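# Four arms place an axle into the empty green saddle

## Task

Put the axle into the green saddle that is currently empty, so that afterwards every other object still stands where it started; the placement counts only if it holds without any robot supporting it. Finally open the gripper and pull the arm away.

## Robot and tools

SETUP. Four identical i2rt Big YAM arms, named arm1, arm2, arm3 and arm4, share the cell. Each has six revolute joints, a two-finger gripper and a wrist camera (arm1_cam_wrist to arm4_cam_wrist). A fixed room camera, cam_high, views from above. The hand can get roughly 1.0 m out from the joint1 axis. With joints 1 and 6 at zero and the hand level and facing forward, the wrist camera rides on top of the hand, looking toward the fingertips.

FRAME. Everything shares one scene frame: origin on the floor, +z up. The point called hand lies midway between the fingertips; its z axis runs along the fingers and the fingers close along its y axis. Where each arm's foot sits is never printed, so judge positions from images and joint readings.

JOINTS. Every number sent is an absolute target, not an offset, in that joint's own coordinate. joint1_rad, -2.879 to 2.879 rad: spins the arm about its foot, positive counter-clockwise from above, 0 pointing the way the foot faces. joint2_rad, 0 to 3.141: shoulder, 0 has the upper arm lying back about level, rising values lift it up and over to the front. joint3_rad, 0 to 3.019: elbow, 0 folded shut, larger values open it. joint4_rad, -1.692 to 1.57: hand pitch, positive tips the fingers up. joint5_rad, -1.57 to 1.57: sideways hand swing, positive toward the arm's right. joint6_rad, -2.094 to 2.094: hand roll, positive clockwise when viewed from behind the hand. gripper_m, 0 to 0.093 m: gap between fingertips. A joint counts as arrived within about ±0.045, ±0.14, ±0.09, ±0.055, ±0.03, ±0.035 rad and ±0.003 m respectively. Joints travel at unequal speeds, so the hand can sweep a wide arc between postures; use intermediate postures near obstacles.

execute_actions. Argument actions is a list holding either nothing or one action object. That object has optional keys arm1..arm4; under each goes {"joints": {...}} with any subset of the seven names above. So there is a separate dictionary per arm, keyed by joint name, not one flat list. All commanded motions begin at once and may finish at different moments. An omitted joint or arm keeps whatever target it had and may still be pressing toward it. Any unknown key or out-of-range number rejects the entire call and nothing moves. Optional cameras: a list of camera names; omitted, null or ["all"] gives every camera, [] gives none. An empty actions list just reports state and images. If a result reports a stop, the remaining motion calls in that same reply are skipped.

wait: seconds from 0 to 10; sends nothing new and returns state and images like an empty action.

zoom_image: camera name plus region [x0, y0, x1, y1] in pixels of that camera's most recent full image, top-left is (0, 0), at most 504 by 504.

read_manual: optional section "licences"; returns only licence text and moves nothing.

finished_scene: scene, the integer number of the current scene. It is final and reports whether the goal was met, so only call it once the axle rests in the saddle on its own and the arm has released and backed off. Replying with no tool call ends the whole run.

RESULTS. Each result gives every arm's joint_positions, joint torques (drive output in joint order, gripper excluded, with per-unit offset, scaling and noise, nonzero even in free air), and images listed in the order of the pictures line. joint_status tells how each commanded joint ended: off_target means it stopped short and may still be pushing; contact_stop or time_out means it now holds where it stopped. After time_out a joint may keep a target up to 0.375, 0.375, 0.113, 0.225, 0.075, 0.3 rad (joints 1-6) from its position and keep pushing; on_its_own lists such joints, and its "held at" value is the held target, not the actual position. Resending the reported position relieves the push. A line "joint command not followed", usually with a cause, means the self and inter-arm collision check blocked that arm's joint targets (the gripper part still runs); those joints show not_followed and may be retried on later actions until you send passing targets. Tiny target changes may produce no motion. A joint holding a load can sag.

HEAT. Sustained pushing or holding warms motors, even while you are thinking. A MOTOR HOT line appears from 85 °C; at 100 °C an OVER-TEMPERATURE FAULT drops that whole arm until it cools, and its unfinished keys read limit_stop_at_motor_heat; resend targets afterwards.

CAUTIONS. The simulation keeps running during your reasoning, and arms hold their last command meanwhile. Arms do not halt on contact; they keep forcing. Any hard squeeze between two robots fails the task and ends everything, and a hard collision may too; no state line reports arm-to-arm contact, and the collision check ignores fingers, gripper housings and wrist cameras and can react late. Objects touching robots are fine. Never knock anything off the work area or onto the floor. Avoid dropping, slipping, slamming or heavy shoving. Loose objects may occasionally get a brief external push, so recheck before finishing. Arms act independently; a stalled arm does not pause the others.

Each tool is called by a JSON object that holds its "op" and its "data", one argument or row to a line.

## Session

{"op": "execute_actions", "data": {
  "actions": []
}}

Scene clock: 0.00 s.
Joint torques (N m, as the arm reports them, + toward a larger angle): no reading
Motor temperatures (°C, as the motors report them): arm1=[31 30 31 29 28 32] | arm2=[30 31 31 32 31 28] | arm3=[30 29 29 31 31 31] | arm4=[31 31 31 31 28 28]
arm1.joint_positions: joint1_rad=+0.839 joint2_rad=+0.582 joint3_rad=+1.334 joint4_rad=-1.527 joint5_rad=+0.011 joint6_rad=+0.060 gripper_m=+0.095
arm1.joint_status: not commanded
arm1.hand: x=-0.4974 y=+0.2178 z=+1.2483 quat_wxyz=(-0.366, -0.360, -0.847, +0.136) (m; scene frame)
arm2.joint_positions: joint1_rad=+0.685 joint2_rad=+0.546 joint3_rad=+1.423 joint4_rad=-1.244 joint5_rad=-0.134 joint6_rad=+0.117 gripper_m=+0.094
arm2.joint_status: not commanded
arm2.hand: x=-0.7876 y=-0.2041 z=+1.3592 quat_wxyz=(-0.171, +0.736, -0.369, -0.541) (m; scene frame)
arm3.joint_positions: joint1_rad=+0.835 joint2_rad=+0.448 joint3_rad=+1.331 joint4_rad=-1.504 joint5_rad=+0.136 joint6_rad=+0.231 gripper_m=+0.095
arm3.joint_status: not commanded
arm3.hand: x=+0.7298 y=+0.2240 z=+1.2765 quat_wxyz=(-0.423, -0.456, -0.763, +0.177) (m; scene frame)
arm4.joint_positions: joint1_rad=+0.818 joint2_rad=+0.480 joint3_rad=+1.415 joint4_rad=-1.178 joint5_rad=-0.205 joint6_rad=-0.220 gripper_m=+0.095
arm4.joint_status: not commanded
arm4.hand: x=+0.4864 y=-0.2502 z=+1.3791 quat_wxyz=(-0.216, +0.772, -0.148, -0.579) (m; scene frame)
pictures: arm1_cam_wrist, arm2_cam_wrist, arm3_cam_wrist, arm4_cam_wrist, cam_high
Images, in order (width x height): arm1_cam_wrist 504x504, arm2_cam_wrist 504x504, arm3_cam_wrist 504x504, arm4_cam_wrist 504x504, cam_high 896x504.

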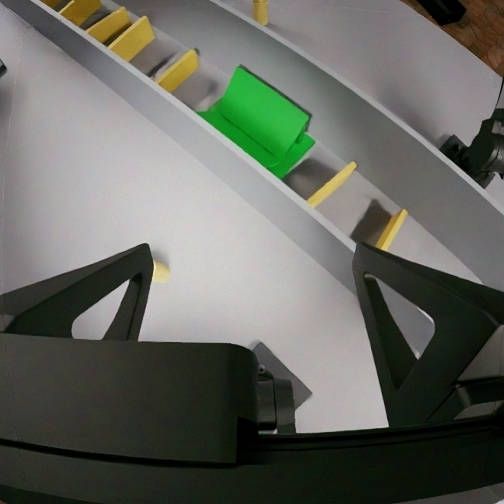

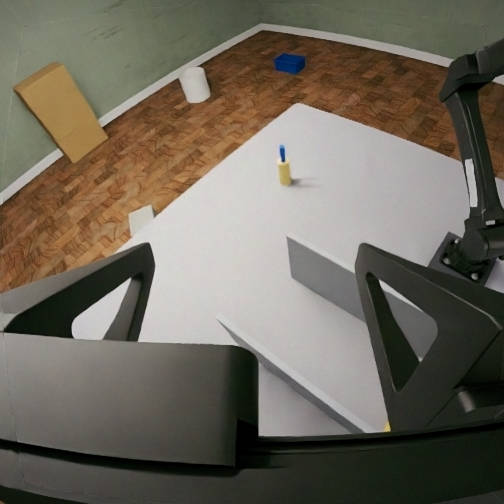

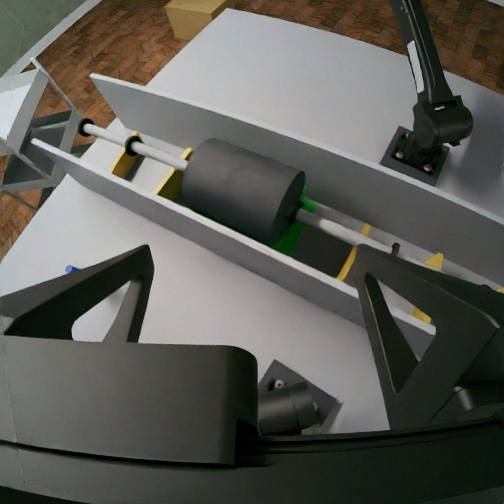

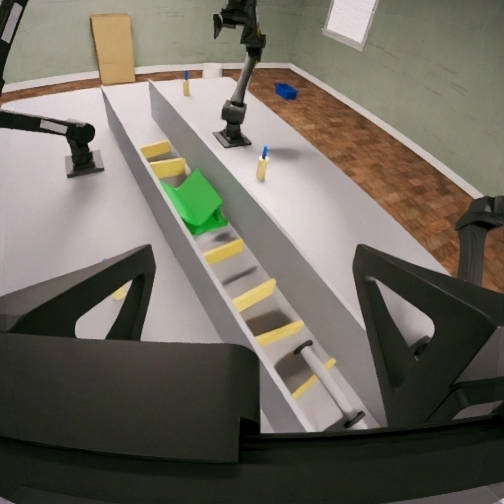

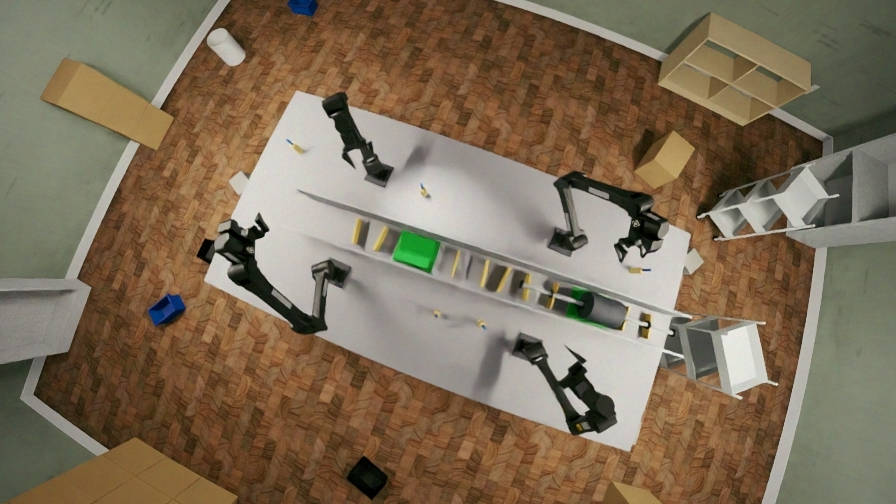

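{"op": "zoom_image", "data": {
  "camera": "cam_high",
  "region": [290, 160, 710, 380]
}}

{"op": "zoom_image", "data": {
  "camera": "arm3_cam_wrist",
  "region": [40, 60, 504, 340]
}}

Region (290, 160, 710, 380) of cam_high's 896x504 image, scaled by 1.200, with more detail than that image has; it fills the top 264 rows of this view, and the rest is white.

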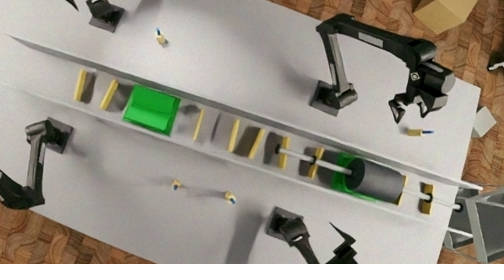

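Region (40, 60, 504, 340) of arm3_cam_wrist's 504x504 image, scaled by 1.086, with more detail than that image has; it fills the top 304 rows of this view, and the rest is white.

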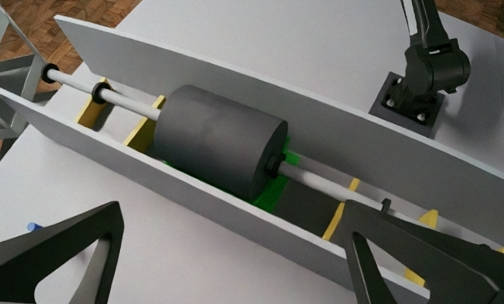

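{"op": "execute_actions", "data": {
  "actions": [
    {"arm3":{"joints":{"joint1_rad":1.024,"joint2_rad":1.8,"joint3_rad":2.2,"joint4_rad":-1.6,"joint5_rad":0,"joint6_rad":-0.55}},"arm4":{"joints":{"joint1_rad":0,"joint2_rad":1.3,"joint3_rad":1.6,"joint4_rad":-1.69,"joint5_rad":0,"joint6_rad":1.57}}}
  ],
  "cameras": ["arm3_cam_wrist","arm4_cam_wrist","cam_high"]
}}

Scene clock: 61.13 s.
Joint torques (N m, as the arm reports them, + toward a larger angle): arm1=[ 0.29  4.07  9.22  2.59 -0.02  0.13] | arm2=[ 0.19  3.79  9.64  1.83 -0.01  0.  ] | arm3=[  0.49 -19.68  13.62   0.39  -0.08  -0.17] | arm4=[  0.92 -10.79   8.74   0.1    0.11   0.17]
Motor temperatures (°C, as the motors report them): arm1=[31 30 36 29 28 32] | arm2=[30 32 35 32 31 28] | arm3=[30 30 32 31 31 31] | arm4=[31 31 36 31 28 28]
arm1.joint_positions: joint1_rad=+0.839 joint2_rad=+0.582 joint3_rad=+1.334 joint4_rad=-1.527 joint5_rad=+0.011 joint6_rad=+0.060 gripper_m=+0.095
arm1.joint_status: not commanded
arm1.hand: x=-0.4974 y=+0.2178 z=+1.2483 quat_wxyz=(-0.366, -0.360, -0.847, +0.136) (m; scene frame)
arm2.joint_positions: joint1_rad=+0.685 joint2_rad=+0.546 joint3_rad=+1.423 joint4_rad=-1.244 joint5_rad=-0.134 joint6_rad=+0.117 gripper_m=+0.094
arm2.joint_status: not commanded
arm2.hand: x=-0.7876 y=-0.2041 z=+1.3592 quat_wxyz=(-0.171, +0.736, -0.369, -0.541) (m; scene frame)
arm3.joint_positions: joint1_rad=+1.011 joint2_rad=+1.829 joint3_rad=+2.148 joint4_rad=-1.588 joint5_rad=+0.003 joint6_rad=-0.541 gripper_m=+0.095
arm3.joint_status: all done
arm3.hand: x=+1.1512 y=-0.0012 z=+1.1323 quat_wxyz=(-0.128, -0.028, -0.988, +0.079) (m; scene frame)
arm4.joint_positions: joint1_rad=+0.001 joint2_rad=+1.296 joint3_rad=+1.593 joint4_rad=-1.677 joint5_rad=+0.000 joint6_rad=+1.558 gripper_m=+0.095
arm4.joint_status: all done
joint sent to its limit — the command would take arm4.joint4_rad past its lower limit, so that joint was sent only as far as its limit.
arm4.hand: x=+0.6428 y=+0.0471 z=+1.1478 quat_wxyz=(+0.000, +0.004, -0.996, -0.094) (m; scene frame)
pictures: arm3_cam_wrist, arm4_cam_wrist, cam_high
Images, in order (width x height): arm3_cam_wrist 504x504, arm4_cam_wrist 504x504, cam_high 896x504.

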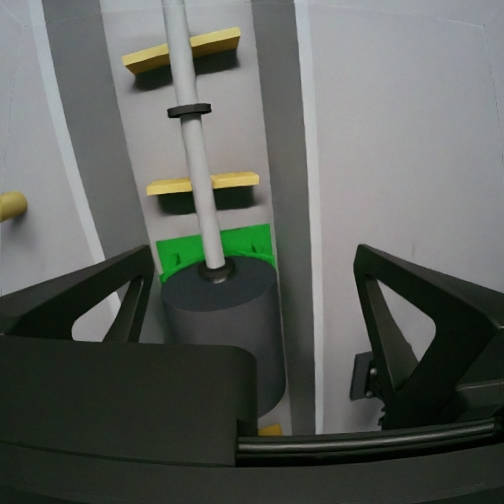

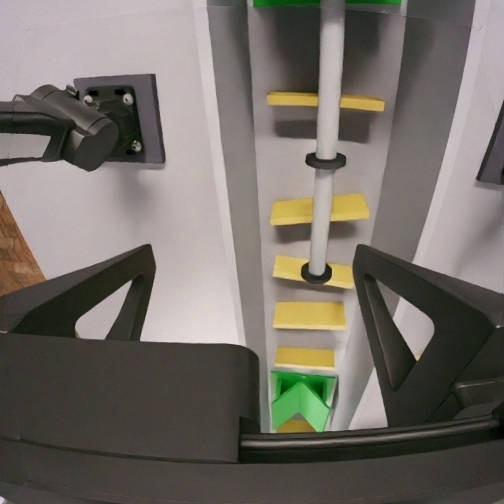

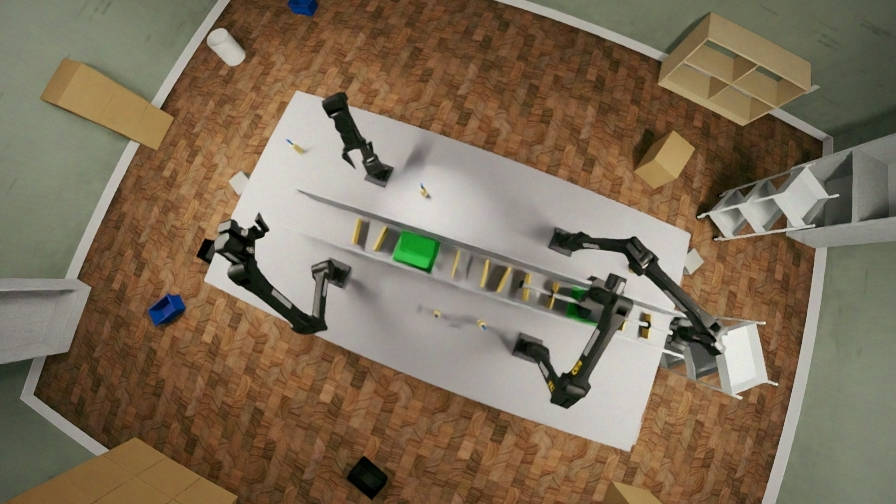

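{"op": "execute_actions", "data": {
  "actions": [
    {"arm3":{"joints":{"joint1_rad":1.06,"joint2_rad":1.87,"joint3_rad":2.03,"joint4_rad":-1.37,"joint6_rad":-0.53}},"arm4":{"joints":{"joint1_rad":-0.168,"joint2_rad":1.257,"joint3_rad":1.26,"joint4_rad":-1.575,"joint6_rad":1.41}}}
  ],
  "cameras": ["arm3_cam_wrist","arm4_cam_wrist"]
}}

Scene clock: 108.37 s.
Joint torques (N m, as the arm reports them, + toward a larger angle): arm1=[ 0.31  4.11  9.23  2.59 -0.02  0.13] | arm2=[ 0.02  4.01  9.69  1.76 -0.01  0.01] | arm3=[ -0.48 -18.55  10.44   1.89  -0.1    0.06] | arm4=[  1.16 -10.29   7.95   0.6    0.08  -0.09]
Motor temperatures (°C, as the motors report them): arm1=[31 30 37 29 28 32] | arm2=[30 32 35 32 31 28] | arm3=[30 32 36 31 32 31] | arm4=[31 32 38 31 28 28]
arm1.joint_positions: joint1_rad=+0.839 joint2_rad=+0.582 joint3_rad=+1.334 joint4_rad=-1.527 joint5_rad=+0.011 joint6_rad=+0.060 gripper_m=+0.095
arm1.joint_status: not commanded
arm1.hand: x=-0.4974 y=+0.2178 z=+1.2483 quat_wxyz=(-0.366, -0.360, -0.847, +0.136) (m; scene frame)
arm2.joint_positions: joint1_rad=+0.685 joint2_rad=+0.546 joint3_rad=+1.423 joint4_rad=-1.244 joint5_rad=-0.134 joint6_rad=+0.117 gripper_m=+0.094
arm2.joint_status: not commanded
arm2.hand: x=-0.7876 y=-0.2041 z=+1.3592 quat_wxyz=(-0.171, +0.736, -0.369, -0.541) (m; scene frame)
arm3.joint_positions: joint1_rad=+1.052 joint2_rad=+1.878 joint3_rad=+2.017 joint4_rad=-1.392 joint5_rad=+0.003 joint6_rad=-0.539 gripper_m=+0.095
arm3.joint_status: all done
arm3.hand: x=+1.1964 y=+0.0016 z=+1.0581 quat_wxyz=(-0.136, -0.009, -0.987, +0.080) (m; scene frame)
arm4.joint_positions: joint1_rad=-0.170 joint2_rad=+1.255 joint3_rad=+1.265 joint4_rad=-1.588 joint5_rad=+0.000 joint6_rad=+1.422 gripper_m=+0.095
arm4.joint_status: all done
arm4.hand: x=+0.7019 y=-0.0060 z=+1.0335 quat_wxyz=(+0.001, -0.014, -1.000, +0.005) (m; scene frame)
pictures: arm3_cam_wrist, arm4_cam_wrist
Images, in order (width x height): arm3_cam_wrist 504x504, arm4_cam_wrist 504x504.

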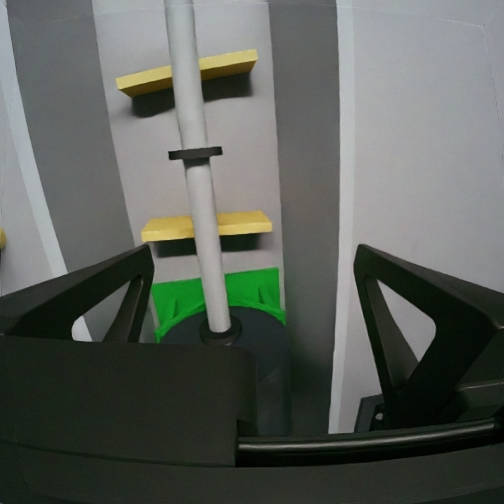

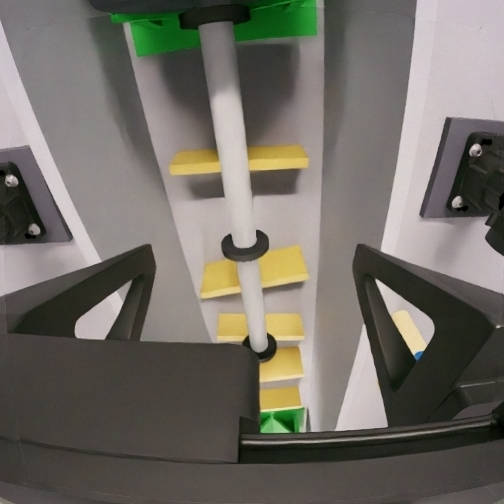

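{"op": "execute_actions", "data": {
  "actions": [
    {"arm3":{"joints":{"joint1_rad":1.105,"joint6_rad":-0.45}},"arm4":{"joints":{"joint1_rad":-0.29,"joint2_rad":1.332,"joint3_rad":1.33,"joint4_rad":-1.56,"joint6_rad":-1.85}}}
  ],
  "cameras": []
}}

{"op": "execute_actions", "data": {
  "actions": [
    {"arm3":{"joints":{"joint2_rad":1.88,"joint3_rad":1.70,"joint4_rad":-1.06}},"arm4":{"joints":{"joint2_rad":1.376,"joint3_rad":1.08,"joint4_rad":-1.265}}}
  ],
  "cameras": ["arm3_cam_wrist","arm4_cam_wrist"]
}}

Scene clock: 129.70 s.
Joint torques (N m, as the arm reports them, + toward a larger angle): arm1=[ 0.3   4.07  9.22  2.6  -0.02  0.13] | arm2=[ 0.15  3.96  9.62  1.76 -0.01 -0.01] | arm3=[ -0.34 -18.01  10.44   1.79  -0.11   0.06] | arm4=[  0.99 -11.49  11.96   0.37  -0.13  -0.1 ]
Motor temperatures (°C, as the motors report them): arm1=[31 30 38 29 28 32] | arm2=[30 32 35 32 31 28] | arm3=[30 32 35 31 32 31] | arm4=[31 32 38 31 28 28]
arm1.joint_positions: joint1_rad=+0.839 joint2_rad=+0.582 joint3_rad=+1.334 joint4_rad=-1.527 joint5_rad=+0.011 joint6_rad=+0.060 gripper_m=+0.095
arm1.joint_status: not commanded
arm1.hand: x=-0.4974 y=+0.2178 z=+1.2483 quat_wxyz=(-0.366, -0.360, -0.847, +0.136) (m; scene frame)
arm2.joint_positions: joint1_rad=+0.685 joint2_rad=+0.546 joint3_rad=+1.423 joint4_rad=-1.244 joint5_rad=-0.134 joint6_rad=+0.117 gripper_m=+0.094
arm2.joint_status: not commanded
arm2.hand: x=-0.7876 y=-0.2041 z=+1.3592 quat_wxyz=(-0.171, +0.736, -0.369, -0.541) (m; scene frame)
arm3.joint_positions: joint1_rad=+1.100 joint2_rad=+1.878 joint3_rad=+2.017 joint4_rad=-1.392 joint5_rad=+0.003 joint6_rad=-0.459 gripper_m=+0.095
arm3.joint_status: all done
arm3.hand: x=+1.2122 y=+0.0283 z=+1.0584 quat_wxyz=(-0.141, -0.025, -0.987, +0.071) (m; scene frame)
arm4.joint_positions: joint1_rad=-0.289 joint2_rad=+1.331 joint3_rad=+1.276 joint4_rad=-1.570 joint5_rad=+0.000 joint6_rad=-1.838 gripper_m=+0.095
arm4.joint_status: all done
arm4.hand: x=+0.7474 y=+0.0004 z=+1.0123 quat_wxyz=(+0.027, +1.000, -0.014, -0.008) (m; scene frame)
pictures: none
No camera images: the call's "cameras" was empty. Leave "cameras" out to get every camera's image.

Scene clock: 130.80 s.
Joint torques (N m, as the arm reports them, + toward a larger angle): arm1=[ 0.29  4.11  9.23  2.6  -0.02  0.13] | arm2=[ 0.18  4.12  9.62  1.79 -0.01  0.02] | arm3=[  0.29 -18.32  10.09   1.8   -0.09   0.03] | arm4=[  1.   -11.77   7.58   0.57  -0.13  -0.09]
Motor temperatures (°C, as the motors report them): arm1=[31 30 38 29 28 32] | arm2=[30 32 36 32 31 28] | arm3=[30 32 35 31 32 31] | arm4=[31 32 38 31 28 28]
arm1.joint_positions: joint1_rad=+0.839 joint2_rad=+0.582 joint3_rad=+1.334 joint4_rad=-1.527 joint5_rad=+0.011 joint6_rad=+0.060 gripper_m=+0.095
arm1.joint_status: not commanded
arm1.hand: x=-0.4974 y=+0.2178 z=+1.2483 quat_wxyz=(-0.366, -0.360, -0.847, +0.136) (m; scene frame)
arm2.joint_positions: joint1_rad=+0.685 joint2_rad=+0.546 joint3_rad=+1.423 joint4_rad=-1.244 joint5_rad=-0.134 joint6_rad=+0.117 gripper_m=+0.094
arm2.joint_status: not commanded
arm2.hand: x=-0.7876 y=-0.2041 z=+1.3592 quat_wxyz=(-0.171, +0.736, -0.369, -0.541) (m; scene frame)
arm3.joint_positions: joint1_rad=+1.100 joint2_rad=+1.882 joint3_rad=+1.688 joint4_rad=-1.081 joint5_rad=+0.003 joint6_rad=-0.459 gripper_m=+0.095
arm3.joint_status: all done
arm3.hand: x=+1.2060 y=+0.0330 z=+0.9294 quat_wxyz=(-0.131, -0.025, -0.989, +0.066) (m; scene frame)
arm4.joint_positions: joint1_rad=-0.289 joint2_rad=+1.373 joint3_rad=+1.084 joint4_rad=-1.278 joint5_rad=+0.000 joint6_rad=-1.838 gripper_m=+0.095
arm4.joint_status: all done
arm4.hand: x=+0.7517 y=+0.0147 z=+0.9242 quat_wxyz=(-0.001, +1.000, -0.014, +0.000) (m; scene frame)
pictures: arm3_cam_wrist, arm4_cam_wrist
Images, in order (width x height): arm3_cam_wrist 504x504, arm4_cam_wrist 504x504.

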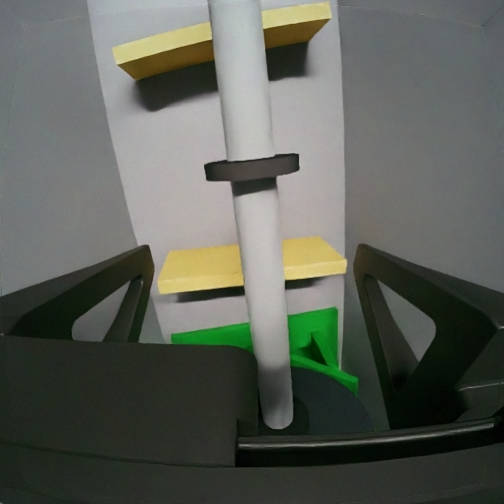

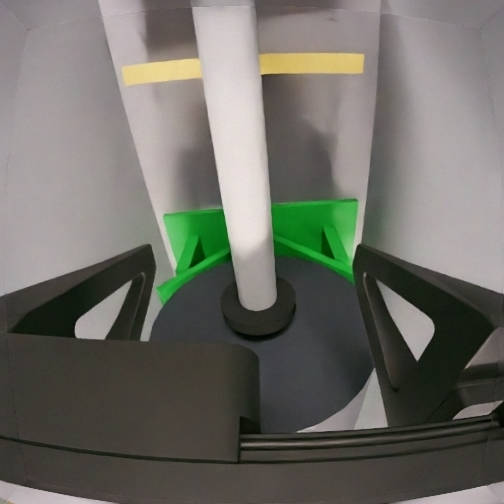

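{"op": "execute_actions", "data": {
  "actions": [
    {"arm3":{"joints":{"joint2_rad":1.895,"joint3_rad":1.627,"joint4_rad":-0.985}},"arm4":{"joints":{"joint2_rad":1.408,"joint3_rad":1.02,"joint4_rad":-1.178}}}
  ],
  "cameras": ["arm3_cam_wrist","arm4_cam_wrist"]
}}

{"op": "execute_actions", "data": {
  "actions": [
    {"arm3":{"joints":{"gripper_m":0.0}},"arm4":{"joints":{"gripper_m":0.0}}}
  ],
  "cameras": ["arm3_cam_wrist","arm4_cam_wrist"]
}}

Scene clock: 141.53 s.
Joint torques (N m, as the arm reports them, + toward a larger angle): arm1=[ 0.28  4.11  9.22  2.59 -0.02  0.13] | arm2=[0.03 3.99 9.57 1.78 0.   0.01] | arm3=[ -0.95 -17.33   9.77   1.83  -0.1    0.06] | arm4=[  0.97 -11.34   7.02   0.56  -0.12  -0.09]
Motor temperatures (°C, as the motors report them): arm1=[31 30 38 29 28 32] | arm2=[30 32 36 32 31 28] | arm3=[30 32 35 31 32 31] | arm4=[31 32 38 31 28 28]
arm1.joint_positions: joint1_rad=+0.839 joint2_rad=+0.582 joint3_rad=+1.334 joint4_rad=-1.527 joint5_rad=+0.011 joint6_rad=+0.060 gripper_m=+0.095
arm1.joint_status: not commanded
arm1.hand: x=-0.4974 y=+0.2178 z=+1.2483 quat_wxyz=(-0.366, -0.360, -0.847, +0.136) (m; scene frame)
arm2.joint_positions: joint1_rad=+0.685 joint2_rad=+0.546 joint3_rad=+1.423 joint4_rad=-1.244 joint5_rad=-0.134 joint6_rad=+0.117 gripper_m=+0.094
arm2.joint_status: not commanded
arm2.hand: x=-0.7876 y=-0.2041 z=+1.3592 quat_wxyz=(-0.171, +0.736, -0.369, -0.541) (m; scene frame)
arm3.joint_positions: joint1_rad=+1.100 joint2_rad=+1.888 joint3_rad=+1.617 joint4_rad=-1.007 joint5_rad=+0.003 joint6_rad=-0.459 gripper_m=+0.095
arm3.joint_status: all done
arm3.hand: x=+1.2017 y=+0.0356 z=+0.9001 quat_wxyz=(-0.131, -0.025, -0.989, +0.066) (m; scene frame)
arm4.joint_positions: joint1_rad=-0.289 joint2_rad=+1.399 joint3_rad=+1.029 joint4_rad=-1.191 joint5_rad=+0.000 joint6_rad=-1.838 gripper_m=+0.095
arm4.joint_status: all done
arm4.hand: x=+0.7521 y=+0.0161 z=+0.8953 quat_wxyz=(-0.004, +1.000, -0.014, +0.001) (m; scene frame)
pictures: arm3_cam_wrist, arm4_cam_wrist
Images, in order (width x height): arm3_cam_wrist 504x504, arm4_cam_wrist 504x504.

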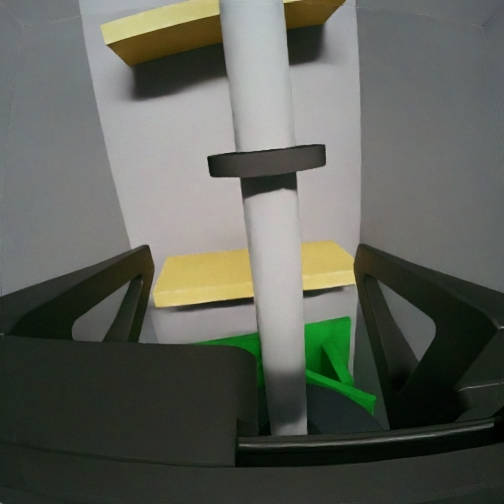

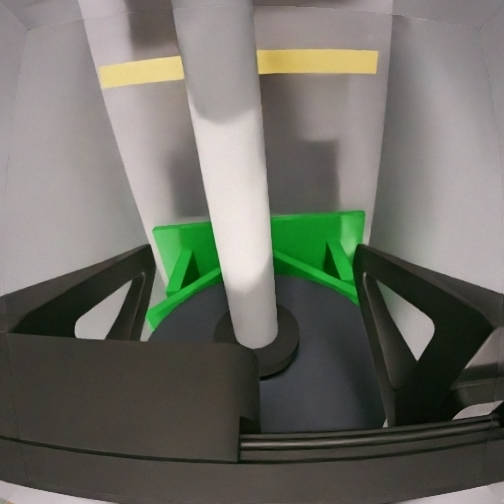

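Scene clock: 142.27 s.
Joint torques (N m, as the arm reports them, + toward a larger angle): arm1=[ 0.27  4.07  9.23  2.6  -0.02  0.13] | arm2=[0.06 4.07 9.64 1.76 0.01 0.  ] | arm3=[  1.26 -17.17   9.73   0.87  -0.49   0.01] | arm4=[  1.01 -11.13   7.33   0.84  -0.31   0.1 ]
Motor temperatures (°C, as the motors report them): arm1=[31 30 38 29 28 32] | arm2=[30 32 36 32 31 28] | arm3=[30 32 35 31 32 31] | arm4=[31 32 38 31 28 28]
arm1.joint_positions: joint1_rad=+0.839 joint2_rad=+0.582 joint3_rad=+1.334 joint4_rad=-1.527 joint5_rad=+0.011 joint6_rad=+0.060 gripper_m=+0.095
arm1.joint_status: not commanded
arm1.hand: x=-0.4974 y=+0.2178 z=+1.2483 quat_wxyz=(-0.366, -0.360, -0.847, +0.136) (m; scene frame)
arm2.joint_positions: joint1_rad=+0.685 joint2_rad=+0.546 joint3_rad=+1.423 joint4_rad=-1.244 joint5_rad=-0.134 joint6_rad=+0.117 gripper_m=+0.094
arm2.joint_status: not commanded
arm2.hand: x=-0.7876 y=-0.2041 z=+1.3592 quat_wxyz=(-0.171, +0.736, -0.369, -0.541) (m; scene frame)
arm3.joint_positions: joint1_rad=+1.090 joint2_rad=+1.888 joint3_rad=+1.617 joint4_rad=-0.988 joint5_rad=+0.015 joint6_rad=-0.461 gripper_m=+0.019
arm3.joint_status: gripper_m off_target (ended at +0.019, target +0.000)
arm3.hand: x=+1.2014 y=+0.0263 z=+0.9014 quat_wxyz=(-0.135, -0.029, -0.987, +0.076) (m; scene frame)
arm4.joint_positions: joint1_rad=-0.289 joint2_rad=+1.397 joint3_rad=+1.025 joint4_rad=-1.199 joint5_rad=+0.005 joint6_rad=-1.855 gripper_m=+0.023
arm4.joint_status: gripper_m off_target (ended at +0.023, target +0.000)
arm4.hand: x=+0.7518 y=+0.0122 z=+0.8943 quat_wxyz=(+0.002, +1.000, -0.006, +0.002) (m; scene frame)
pictures: arm3_cam_wrist, arm4_cam_wrist
Images, in order (width x height): arm3_cam_wrist 504x504, arm4_cam_wrist 504x504.

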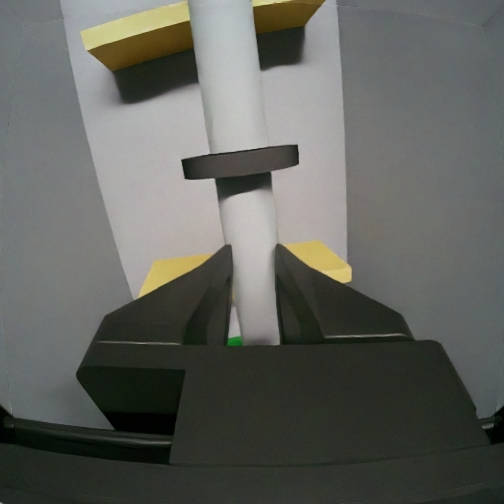

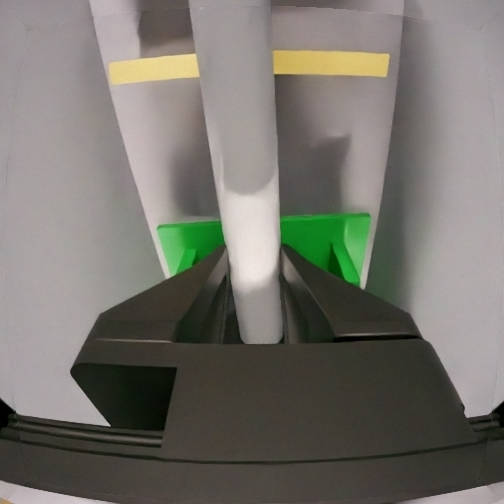

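{"op": "execute_actions", "data": {
  "actions": [
    {"arm3":{"joints":{"gripper_m":0.06,"joint1_rad":1.092}},"arm4":{"joints":{"gripper_m":0.06}}}
  ],
  "cameras": []
}}

{"op": "execute_actions", "data": {
  "actions": [
    {"arm3":{"joints":{"joint2_rad":1.918,"joint3_rad":1.598,"joint4_rad":-0.935}},"arm4":{"joints":{"joint2_rad":1.432,"joint3_rad":0.99,"joint4_rad":-1.135}}}
  ],
  "cameras": []
}}

{"op": "execute_actions", "data": {
  "actions": [
    {"arm3":{"joints":{"gripper_m":0.0}},"arm4":{"joints":{"gripper_m":0.0}}}
  ],
  "cameras": ["arm3_cam_wrist","arm4_cam_wrist"]
}}

Scene clock: 152.53 s.
Joint torques (N m, as the arm reports them, + toward a larger angle): arm1=[ 0.29  4.09  9.22  2.59 -0.02  0.13] | arm2=[ 0.17  4.05  9.61  1.71 -0.02  0.01] | arm3=[ -0.96 -17.19   9.95   0.86  -0.13   0.  ] | arm4=[  0.93 -11.25   7.3    0.57  -0.22   0.11]
Motor temperatures (°C, as the motors report them): arm1=[31 30 38 29 28 32] | arm2=[30 32 36 32 31 28] | arm3=[30 32 35 31 32 31] | arm4=[31 32 37 31 28 28]
arm1.joint_positions: joint1_rad=+0.839 joint2_rad=+0.582 joint3_rad=+1.334 joint4_rad=-1.527 joint5_rad=+0.011 joint6_rad=+0.060 gripper_m=+0.095
arm1.joint_status: not commanded
arm1.hand: x=-0.4974 y=+0.2178 z=+1.2483 quat_wxyz=(-0.366, -0.360, -0.847, +0.136) (m; scene frame)
arm2.joint_positions: joint1_rad=+0.685 joint2_rad=+0.546 joint3_rad=+1.423 joint4_rad=-1.244 joint5_rad=-0.134 joint6_rad=+0.117 gripper_m=+0.094
arm2.joint_status: not commanded
arm2.hand: x=-0.7876 y=-0.2041 z=+1.3592 quat_wxyz=(-0.171, +0.736, -0.369, -0.541) (m; scene frame)
arm3.joint_positions: joint1_rad=+1.090 joint2_rad=+1.888 joint3_rad=+1.617 joint4_rad=-0.988 joint5_rad=+0.003 joint6_rad=-0.459 gripper_m=+0.060
arm3.joint_status: all done
arm3.hand: x=+1.2024 y=+0.0281 z=+0.9014 quat_wxyz=(-0.138, -0.029, -0.987, +0.071) (m; scene frame)
arm4.joint_positions: joint1_rad=-0.289 joint2_rad=+1.397 joint3_rad=+1.025 joint4_rad=-1.191 joint5_rad=+0.003 joint6_rad=-1.855 gripper_m=+0.060
arm4.joint_status: all done
arm4.hand: x=+0.7520 y=+0.0143 z=+0.8943 quat_wxyz=(-0.002, +1.000, -0.006, +0.002) (m; scene frame)
pictures: none
No camera images: the call's "cameras" was empty. Leave "cameras" out to get every camera's image.

Scene clock: 153.27 s.
Joint torques (N m, as the arm reports them, + toward a larger angle): arm1=[ 0.3   4.1   9.23  2.59 -0.02  0.13] | arm2=[ 0.11  4.03  9.57  1.83 -0.02  0.02] | arm3=[ -1.47 -17.55   9.38   1.85  -0.11   0.08] | arm4=[  0.98 -11.17   6.73   0.57  -0.21   0.1 ]
Motor temperatures (°C, as the motors report them): arm1=[31 30 38 29 28 32] | arm2=[30 32 36 32 31 28] | arm3=[30 32 35 31 32 31] | arm4=[31 32 37 31 28 28]
arm1.joint_positions: joint1_rad=+0.839 joint2_rad=+0.582 joint3_rad=+1.334 joint4_rad=-1.527 joint5_rad=+0.011 joint6_rad=+0.060 gripper_m=+0.095
arm1.joint_status: not commanded
arm1.hand: x=-0.4974 y=+0.2178 z=+1.2483 quat_wxyz=(-0.366, -0.360, -0.847, +0.136) (m; scene frame)
arm2.joint_positions: joint1_rad=+0.685 joint2_rad=+0.546 joint3_rad=+1.423 joint4_rad=-1.244 joint5_rad=-0.134 joint6_rad=+0.117 gripper_m=+0.094
arm2.joint_status: not commanded
arm2.hand: x=-0.7876 y=-0.2041 z=+1.3592 quat_wxyz=(-0.171, +0.736, -0.369, -0.541) (m; scene frame)
arm3.joint_positions: joint1_rad=+1.090 joint2_rad=+1.907 joint3_rad=+1.592 joint4_rad=-0.956 joint5_rad=+0.003 joint6_rad=-0.459 gripper_m=+0.060
arm3.joint_status: all done
arm3.hand: x=+1.2014 y=+0.0289 z=+0.8805 quat_wxyz=(-0.133, -0.029, -0.988, +0.068) (m; scene frame)
arm4.joint_positions: joint1_rad=-0.289 joint2_rad=+1.419 joint3_rad=+1.001 joint4_rad=-1.147 joint5_rad=+0.003 joint6_rad=-1.855 gripper_m=+0.060
arm4.joint_status: all done
arm4.hand: x=+0.7524 y=+0.0154 z=+0.8781 quat_wxyz=(-0.001, +1.000, -0.006, +0.002) (m; scene frame)
pictures: none
No camera images: the call's "cameras" was empty. Leave "cameras" out to get every camera's image.

Scene clock: 153.90 s.
Joint torques (N m, as the arm reports them, + toward a larger angle): arm1=[ 0.32  4.09  9.24  2.6  -0.02  0.13] | arm2=[-0.1   4.25  9.64  1.78 -0.02  0.  ] | arm3=[ -0.8  -16.71   9.41   1.19  -0.31   0.38] | arm4=[  1.02 -10.97   6.98   0.78  -0.33   0.32]
Motor temperatures (°C, as the motors report them): arm1=[31 30 38 29 28 32] | arm2=[30 32 36 32 31 28] | arm3=[30 32 35 31 32 31] | arm4=[31 32 37 31 28 28]
arm1.joint_positions: joint1_rad=+0.839 joint2_rad=+0.582 joint3_rad=+1.334 joint4_rad=-1.527 joint5_rad=+0.011 joint6_rad=+0.060 gripper_m=+0.095
arm1.joint_status: not commanded
arm1.hand: x=-0.4974 y=+0.2178 z=+1.2483 quat_wxyz=(-0.366, -0.360, -0.847, +0.136) (m; scene frame)
arm2.joint_positions: joint1_rad=+0.685 joint2_rad=+0.546 joint3_rad=+1.423 joint4_rad=-1.244 joint5_rad=-0.134 joint6_rad=+0.117 gripper_m=+0.094
arm2.joint_status: not commanded
arm2.hand: x=-0.7876 y=-0.2041 z=+1.3592 quat_wxyz=(-0.171, +0.736, -0.369, -0.541) (m; scene frame)
arm3.joint_positions: joint1_rad=+1.082 joint2_rad=+1.907 joint3_rad=+1.592 joint4_rad=-0.943 joint5_rad=+0.009 joint6_rad=-0.485 gripper_m=+0.025
arm3.joint_status: gripper_m off_target (ended at +0.025, target +0.000)
arm3.hand: x=+1.2010 y=+0.0221 z=+0.8814 quat_wxyz=(-0.136, -0.021, -0.988, +0.076) (m; scene frame)
arm4.joint_positions: joint1_rad=-0.289 joint2_rad=+1.418 joint3_rad=+0.997 joint4_rad=-1.154 joint5_rad=+0.006 joint6_rad=-1.874 gripper_m=+0.024
arm4.joint_status: gripper_m off_target (ended at +0.024, target +0.000)
arm4.hand: x=+0.7519 y=+0.0123 z=+0.8770 quat_wxyz=(+0.004, +1.000, +0.004, +0.002) (m; scene frame)
pictures: arm3_cam_wrist, arm4_cam_wrist
Images, in order (width x height): arm3_cam_wrist 504x504, arm4_cam_wrist 504x504.

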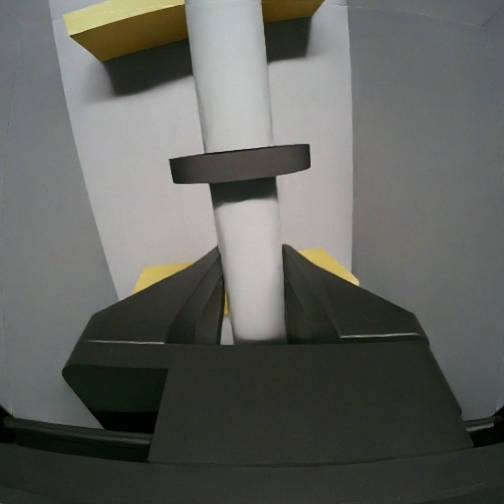

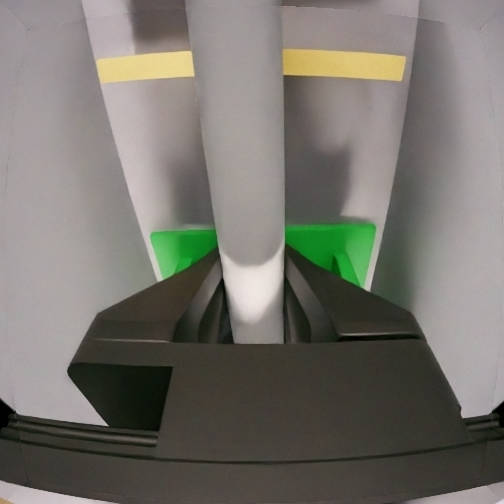

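{"op": "execute_actions", "data": {
  "actions": [
    {"arm3":{"joints":{"joint1_rad":1.085,"joint2_rad":1.86,"joint3_rad":1.96,"joint4_rad":-1.31,"joint6_rad":-0.485}},"arm4":{"joints":{"joint2_rad":1.327,"joint3_rad":1.345,"joint4_rad":-1.54,"joint6_rad":-1.875}}}
  ],
  "cameras": ["arm3_cam_wrist","arm4_cam_wrist","cam_high"]
}}

Scene clock: 161.23 s.
Joint torques (N m, as the arm reports them, + toward a larger angle): arm1=[ 0.33  4.1   9.22  2.59 -0.02  0.13] | arm2=[0.01 4.17 9.62 1.8  0.   0.01] | arm3=[ -0.9  -21.17  15.53   0.76  -0.32   0.21] | arm4=[  1.07 -14.94  13.25  -0.83  -0.37   0.21]
Motor temperatures (°C, as the motors report them): arm1=[31 30 38 29 28 32] | arm2=[30 32 36 32 31 28] | arm3=[30 32 35 31 32 31] | arm4=[31 32 38 31 28 28]
arm1.joint_positions: joint1_rad=+0.839 joint2_rad=+0.582 joint3_rad=+1.334 joint4_rad=-1.527 joint5_rad=+0.011 joint6_rad=+0.060 gripper_m=+0.095
arm1.joint_status: not commanded
arm1.hand: x=-0.4974 y=+0.2178 z=+1.2483 quat_wxyz=(-0.366, -0.360, -0.847, +0.136) (m; scene frame)
arm2.joint_positions: joint1_rad=+0.685 joint2_rad=+0.546 joint3_rad=+1.423 joint4_rad=-1.244 joint5_rad=-0.134 joint6_rad=+0.117 gripper_m=+0.094
arm2.joint_status: not commanded
arm2.hand: x=-0.7876 y=-0.2041 z=+1.3592 quat_wxyz=(-0.171, +0.736, -0.369, -0.541) (m; scene frame)
arm3.joint_positions: joint1_rad=+1.082 joint2_rad=+1.898 joint3_rad=+1.887 joint4_rad=-1.308 joint5_rad=+0.008 joint6_rad=-0.511 gripper_m=+0.025
arm3.joint_status: all done
arm3.hand: x=+1.2016 y=+0.0207 z=+0.9934 quat_wxyz=(-0.109, -0.008, -0.992, +0.062) (m; scene frame)
arm4.joint_positions: joint1_rad=-0.290 joint2_rad=+1.358 joint3_rad=+1.273 joint4_rad=-1.514 joint5_rad=+0.006 joint6_rad=-1.889 gripper_m=+0.024
arm4.joint_status: all done
arm4.hand: x=+0.7533 y=+0.0151 z=+1.0008 quat_wxyz=(+0.016, +1.000, +0.011, -0.002) (m; scene frame)
pictures: arm3_cam_wrist, arm4_cam_wrist, cam_high
Images, in order (width x height): arm3_cam_wrist 504x504, arm4_cam_wrist 504x504, cam_high 896x504.

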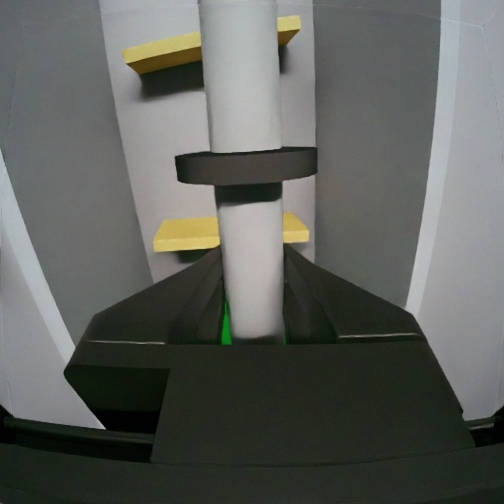

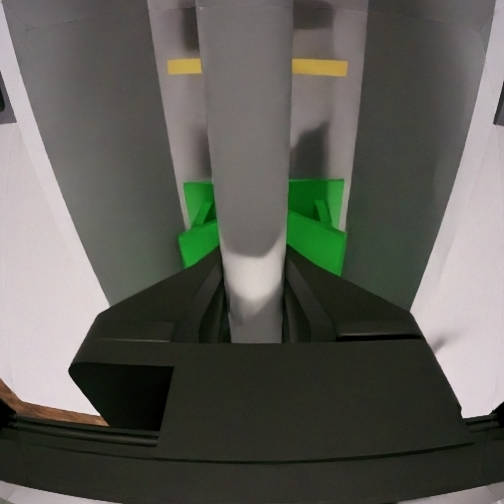

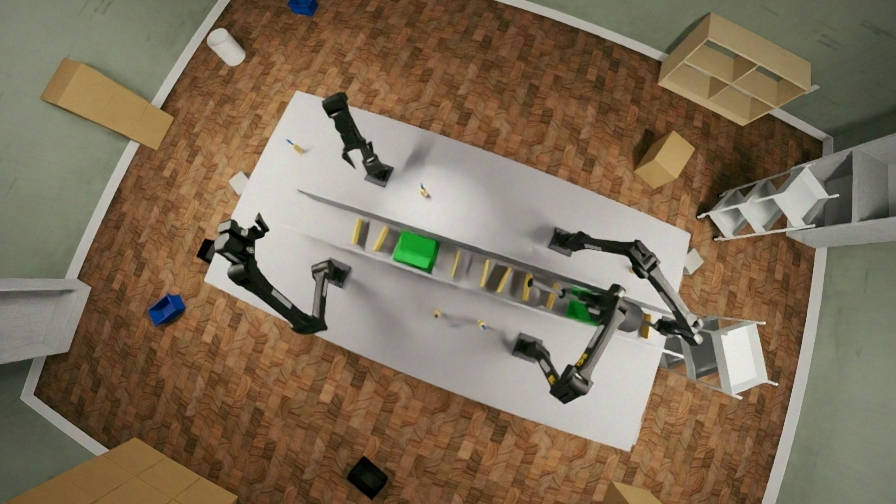

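{"op": "execute_actions", "data": {
  "actions": [
    {"arm3":{"joints":{"joint1_rad":0.925,"joint2_rad":1.60,"joint3_rad":1.75,"joint4_rad":-1.487,"joint6_rad":-0.68}},"arm4":{"joints":{"joint1_rad":0.113,"joint2_rad":1.25,"joint3_rad":1.40,"joint4_rad":-1.63,"joint6_rad":-1.47}}}
  ],
  "cameras": ["arm3_cam_wrist"]
}}

Scene clock: 176.60 s.
Joint torques (N m, as the arm reports them, + toward a larger angle): arm1=[ 0.32  4.1   9.21  2.6  -0.01  0.13] | arm2=[ 0.07  4.15  9.57  1.71 -0.02  0.01] | arm3=[ -0.71 -16.18  11.54   0.08   0.24   0.01] | arm4=[  1.8  -12.86  14.78  -0.1   -0.38   0.49]
Motor temperatures (°C, as the motors report them): arm1=[31 30 38 29 28 32] | arm2=[30 32 36 32 31 28] | arm3=[30 33 38 31 32 31] | arm4=[31 33 44 31 28 28]
arm1.joint_positions: joint1_rad=+0.839 joint2_rad=+0.582 joint3_rad=+1.334 joint4_rad=-1.527 joint5_rad=+0.011 joint6_rad=+0.060 gripper_m=+0.095
arm1.joint_status: not commanded
arm1.hand: x=-0.4974 y=+0.2178 z=+1.2483 quat_wxyz=(-0.366, -0.360, -0.847, +0.136) (m; scene frame)
arm2.joint_positions: joint1_rad=+0.685 joint2_rad=+0.546 joint3_rad=+1.423 joint4_rad=-1.244 joint5_rad=-0.134 joint6_rad=+0.117 gripper_m=+0.094
arm2.joint_status: not commanded
arm2.hand: x=-0.7876 y=-0.2041 z=+1.3592 quat_wxyz=(-0.171, +0.736, -0.369, -0.541) (m; scene frame)
arm3.joint_positions: joint1_rad=+0.920 joint2_rad=+1.624 joint3_rad=+1.722 joint4_rad=-1.479 joint5_rad=-0.008 joint6_rad=-0.686 gripper_m=+0.024
arm3.joint_status: all done
arm3.hand: x=+1.0544 y=+0.0086 z=+1.0685 quat_wxyz=(-0.078, +0.000, -0.996, +0.053) (m; scene frame)
arm4.joint_positions: joint1_rad=+0.104 joint2_rad=+1.273 joint3_rad=+1.308 joint4_rad=-1.624 joint5_rad=+0.007 joint6_rad=-1.508 gripper_m=+0.024
arm4.joint_status: joint3_rad time_out (moved +0.035 of +0.127); joint6_rad time_out (moved +0.381 of +0.419); the others done
arm4.on_its_own: joint3_rad reads +1.308 and still pushes toward +1.400 since a time_out; joint6_rad reads -1.508 and still pushes toward -1.470 since a time_out
arm4.hand: x=+0.6077 y=+0.0020 z=+1.0440 quat_wxyz=(+0.010, +1.000, +0.017, +0.004) (m; scene frame)
pictures: arm3_cam_wrist
Images, in order (width x height): arm3_cam_wrist 504x504.

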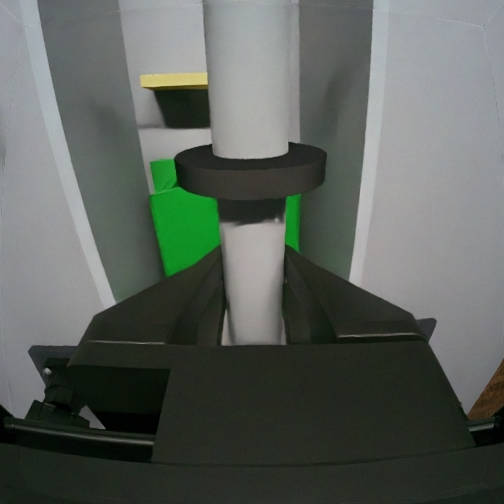

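{"op": "execute_actions", "data": {
  "actions": [
    {"arm3":{"joints":{"joint1_rad":0.60,"joint2_rad":1.32,"joint3_rad":1.42,"joint4_rad":-1.57,"joint6_rad":-1.0}},"arm4":{"joints":{"joint1_rad":0.60,"joint2_rad":1.44,"joint3_rad":1.595,"joint4_rad":-1.62,"joint6_rad":-1.01}},"arm1":{"joints":{"joint1_rad":1.035,"joint2_rad":1.86,"joint3_rad":2.37,"joint4_rad":-1.65,"joint5_rad":0,"joint6_rad":-0.55}}}
  ],
  "cameras": ["cam_high"]
}}

Scene clock: 195.27 s.
Joint torques (N m, as the arm reports them, + toward a larger angle): arm1=[  0.57 -14.05  11.99   1.56  -0.21   0.06] | arm2=[0.15 4.23 9.6  1.88 0.   0.01] | arm3=[ -0.59 -10.96  11.35   0.04   0.    -0.09] | arm4=[  1.   -18.62  14.61   0.03  -0.15   0.14]
Motor temperatures (°C, as the motors report them): arm1=[31 30 39 29 28 32] | arm2=[30 32 36 32 31 28] | arm3=[30 32 37 31 32 31] | arm4=[31 33 49 31 28 28]
arm1.joint_positions: joint1_rad=+1.031 joint2_rad=+1.877 joint3_rad=+2.326 joint4_rad=-1.648 joint5_rad=+0.003 joint6_rad=-0.540 gripper_m=+0.095
arm1.joint_status: all done
arm1.hand: x=-0.1005 y=+0.0212 z=+1.1738 quat_wxyz=(-0.159, -0.004, -0.982, +0.099) (m; scene frame)
arm2.joint_positions: joint1_rad=+0.685 joint2_rad=+0.546 joint3_rad=+1.423 joint4_rad=-1.244 joint5_rad=-0.134 joint6_rad=+0.117 gripper_m=+0.094
arm2.joint_status: not commanded
arm2.hand: x=-0.7876 y=-0.2041 z=+1.3592 quat_wxyz=(-0.171, +0.736, -0.369, -0.541) (m; scene frame)
arm3.joint_positions: joint1_rad=+0.587 joint2_rad=+1.336 joint3_rad=+1.392 joint4_rad=-1.563 joint5_rad=-0.001 joint6_rad=-1.002 gripper_m=+0.024
arm3.joint_status: all done
arm3.hand: x=+0.8466 y=+0.0097 z=+1.0578 quat_wxyz=(-0.019, -0.009, -0.999, +0.023) (m; scene frame)
arm4.joint_positions: joint1_rad=+0.600 joint2_rad=+1.483 joint3_rad=+1.506 joint4_rad=-1.617 joint5_rad=+0.001 joint6_rad=-1.018 gripper_m=+0.024
arm4.joint_status: all done
arm4.hand: x=+0.3989 y=+0.0095 z=+1.0407 quat_wxyz=(+0.011, +1.000, +0.021, +0.007) (m; scene frame)
pictures: cam_high
Images, in order (width x height): cam_high 896x504.

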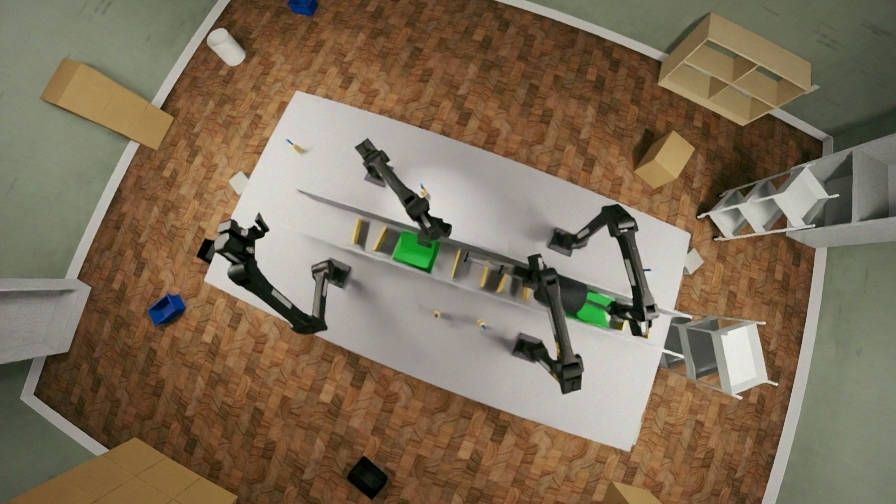

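{"op": "execute_actions", "data": {
  "actions": [
    {"arm3":{"joints":{"joint1_rad":-0.075,"joint2_rad":1.20,"joint3_rad":1.305,"joint4_rad":-1.635,"joint6_rad":-1.67}},"arm4":{"joints":{"joint1_rad":0.945,"joint2_rad":1.82,"joint3_rad":2.10,"joint4_rad":-1.57,"joint6_rad":-0.67}}}
  ],
  "cameras": ["cam_high","arm1_cam_wrist"]
}}

Scene clock: 203.00 s.
Joint torques (N m, as the arm reports them, + toward a larger angle): arm1=[  0.58 -14.18  11.94   1.56  -0.22   0.06] | arm2=[0.11 4.02 9.61 1.83 0.   0.  ] | arm3=[ -1.79 -10.36  11.31  -0.13  -0.37  -0.27] | arm4=[  1.45 -27.68  15.91   1.2   -0.4    0.14]
Motor temperatures (°C, as the motors report them): arm1=[31 31 40 29 28 32] | arm2=[30 32 36 32 31 28] | arm3=[30 32 37 31 32 31] | arm4=[31 33 50 31 28 28]
arm1.joint_positions: joint1_rad=+1.031 joint2_rad=+1.877 joint3_rad=+2.326 joint4_rad=-1.648 joint5_rad=+0.003 joint6_rad=-0.540 gripper_m=+0.095
arm1.joint_status: not commanded
arm1.hand: x=-0.1005 y=+0.0212 z=+1.1738 quat_wxyz=(-0.159, -0.004, -0.982, +0.099) (m; scene frame)
arm2.joint_positions: joint1_rad=+0.685 joint2_rad=+0.546 joint3_rad=+1.423 joint4_rad=-1.244 joint5_rad=-0.134 joint6_rad=+0.117 gripper_m=+0.094
arm2.joint_status: not commanded
arm2.hand: x=-0.7876 y=-0.2041 z=+1.3592 quat_wxyz=(-0.171, +0.736, -0.369, -0.541) (m; scene frame)
arm3.joint_positions: joint1_rad=-0.064 joint2_rad=+1.226 joint3_rad=+1.275 joint4_rad=-1.631 joint5_rad=+0.008 joint6_rad=-1.653 gripper_m=+0.024
arm3.joint_status: all done
arm3.hand: x=+0.6036 y=+0.0134 z=+1.0487 quat_wxyz=(+0.002, -0.009, -1.000, -0.010) (m; scene frame)
arm4.joint_positions: joint1_rad=+0.941 joint2_rad=+1.881 joint3_rad=+1.995 joint4_rad=-1.593 joint5_rad=+0.008 joint6_rad=-0.677 gripper_m=+0.024
arm4.joint_status: joint3_rad time_out (moved +0.489 of +0.594); the others done
arm4.on_its_own: joint3_rad reads +1.995 and still pushes toward +2.100 since a time_out
arm4.hand: x=+0.1558 y=+0.0112 z=+1.0334 quat_wxyz=(-0.030, +0.999, +0.020, -0.034) (m; scene frame)
pictures: arm1_cam_wrist, cam_high
Images, in order (width x height): arm1_cam_wrist 504x504, cam_high 896x504.

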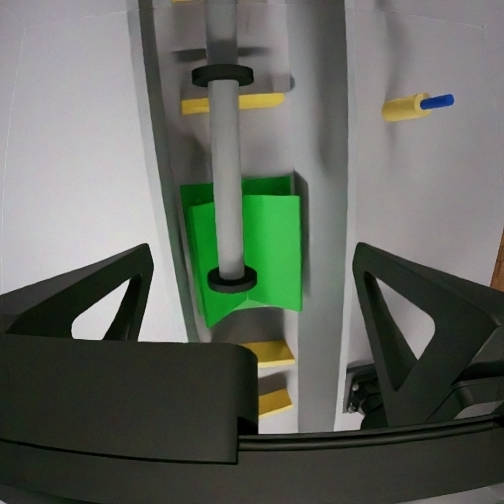

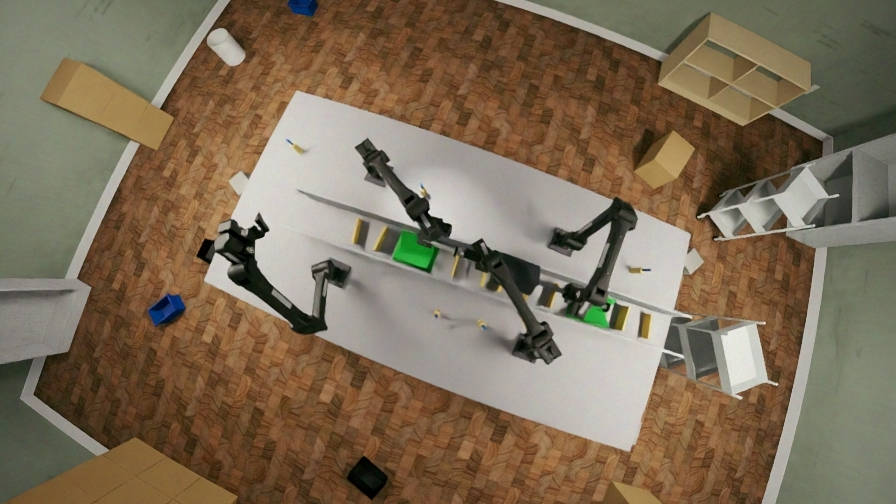

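{"op": "execute_actions", "data": {
  "actions": [
    {"arm1":{"joints":{"joint1_rad":1.012,"joint2_rad":1.825,"joint3_rad":1.88,"joint4_rad":-1.29,"joint6_rad":-0.55}}}
  ],
  "cameras": ["arm1_cam_wrist"]
}}

Scene clock: 215.33 s.
Joint torques (N m, as the arm reports them, + toward a larger angle): arm1=[ -0.28 -14.18   9.94   2.12  -0.22   0.06] | arm2=[ 0.11  3.98  9.65  1.89 -0.01  0.01] | arm3=[ -2.12 -10.48  11.23  -0.26  -0.32  -0.28] | arm4=[  1.47 -27.65  15.92   1.2   -0.4    0.13]
Motor temperatures (°C, as the motors report them): arm1=[31 32 41 29 28 32] | arm2=[30 32 36 32 31 28] | arm3=[30 32 37 31 32 31] | arm4=[31 35 53 31 28 28]
arm1.joint_positions: joint1_rad=+1.018 joint2_rad=+1.834 joint3_rad=+1.866 joint4_rad=-1.302 joint5_rad=+0.003 joint6_rad=-0.540 gripper_m=+0.095
arm1.joint_status: all done
arm1.hand: x=-0.0988 y=+0.0100 z=+1.0226 quat_wxyz=(-0.129, -0.010, -0.988, +0.083) (m; scene frame)
arm2.joint_positions: joint1_rad=+0.685 joint2_rad=+0.546 joint3_rad=+1.423 joint4_rad=-1.244 joint5_rad=-0.134 joint6_rad=+0.117 gripper_m=+0.094
arm2.joint_status: not commanded
arm2.hand: x=-0.7876 y=-0.2041 z=+1.3592 quat_wxyz=(-0.171, +0.736, -0.369, -0.541) (m; scene frame)
arm3.joint_positions: joint1_rad=-0.064 joint2_rad=+1.226 joint3_rad=+1.275 joint4_rad=-1.631 joint5_rad=+0.008 joint6_rad=-1.653 gripper_m=+0.024
arm3.joint_status: not commanded
arm3.hand: x=+0.6036 y=+0.0134 z=+1.0487 quat_wxyz=(+0.002, -0.009, -1.000, -0.010) (m; scene frame)
arm4.joint_positions: joint1_rad=+0.941 joint2_rad=+1.881 joint3_rad=+1.995 joint4_rad=-1.593 joint5_rad=+0.008 joint6_rad=-0.677 gripper_m=+0.024
arm4.joint_status: not commanded
arm4.on_its_own: joint3_rad reads +1.995 and still pushes toward +2.100 since a time_out
arm4.hand: x=+0.1558 y=+0.0112 z=+1.0334 quat_wxyz=(-0.030, +0.999, +0.020, -0.034) (m; scene frame)
pictures: arm1_cam_wrist
Images, in order (width x height): arm1_cam_wrist 504x504.

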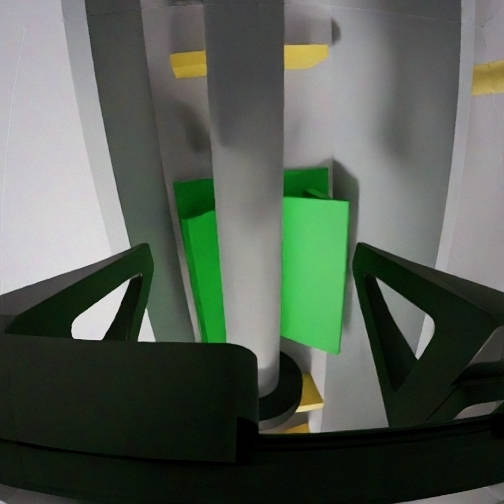

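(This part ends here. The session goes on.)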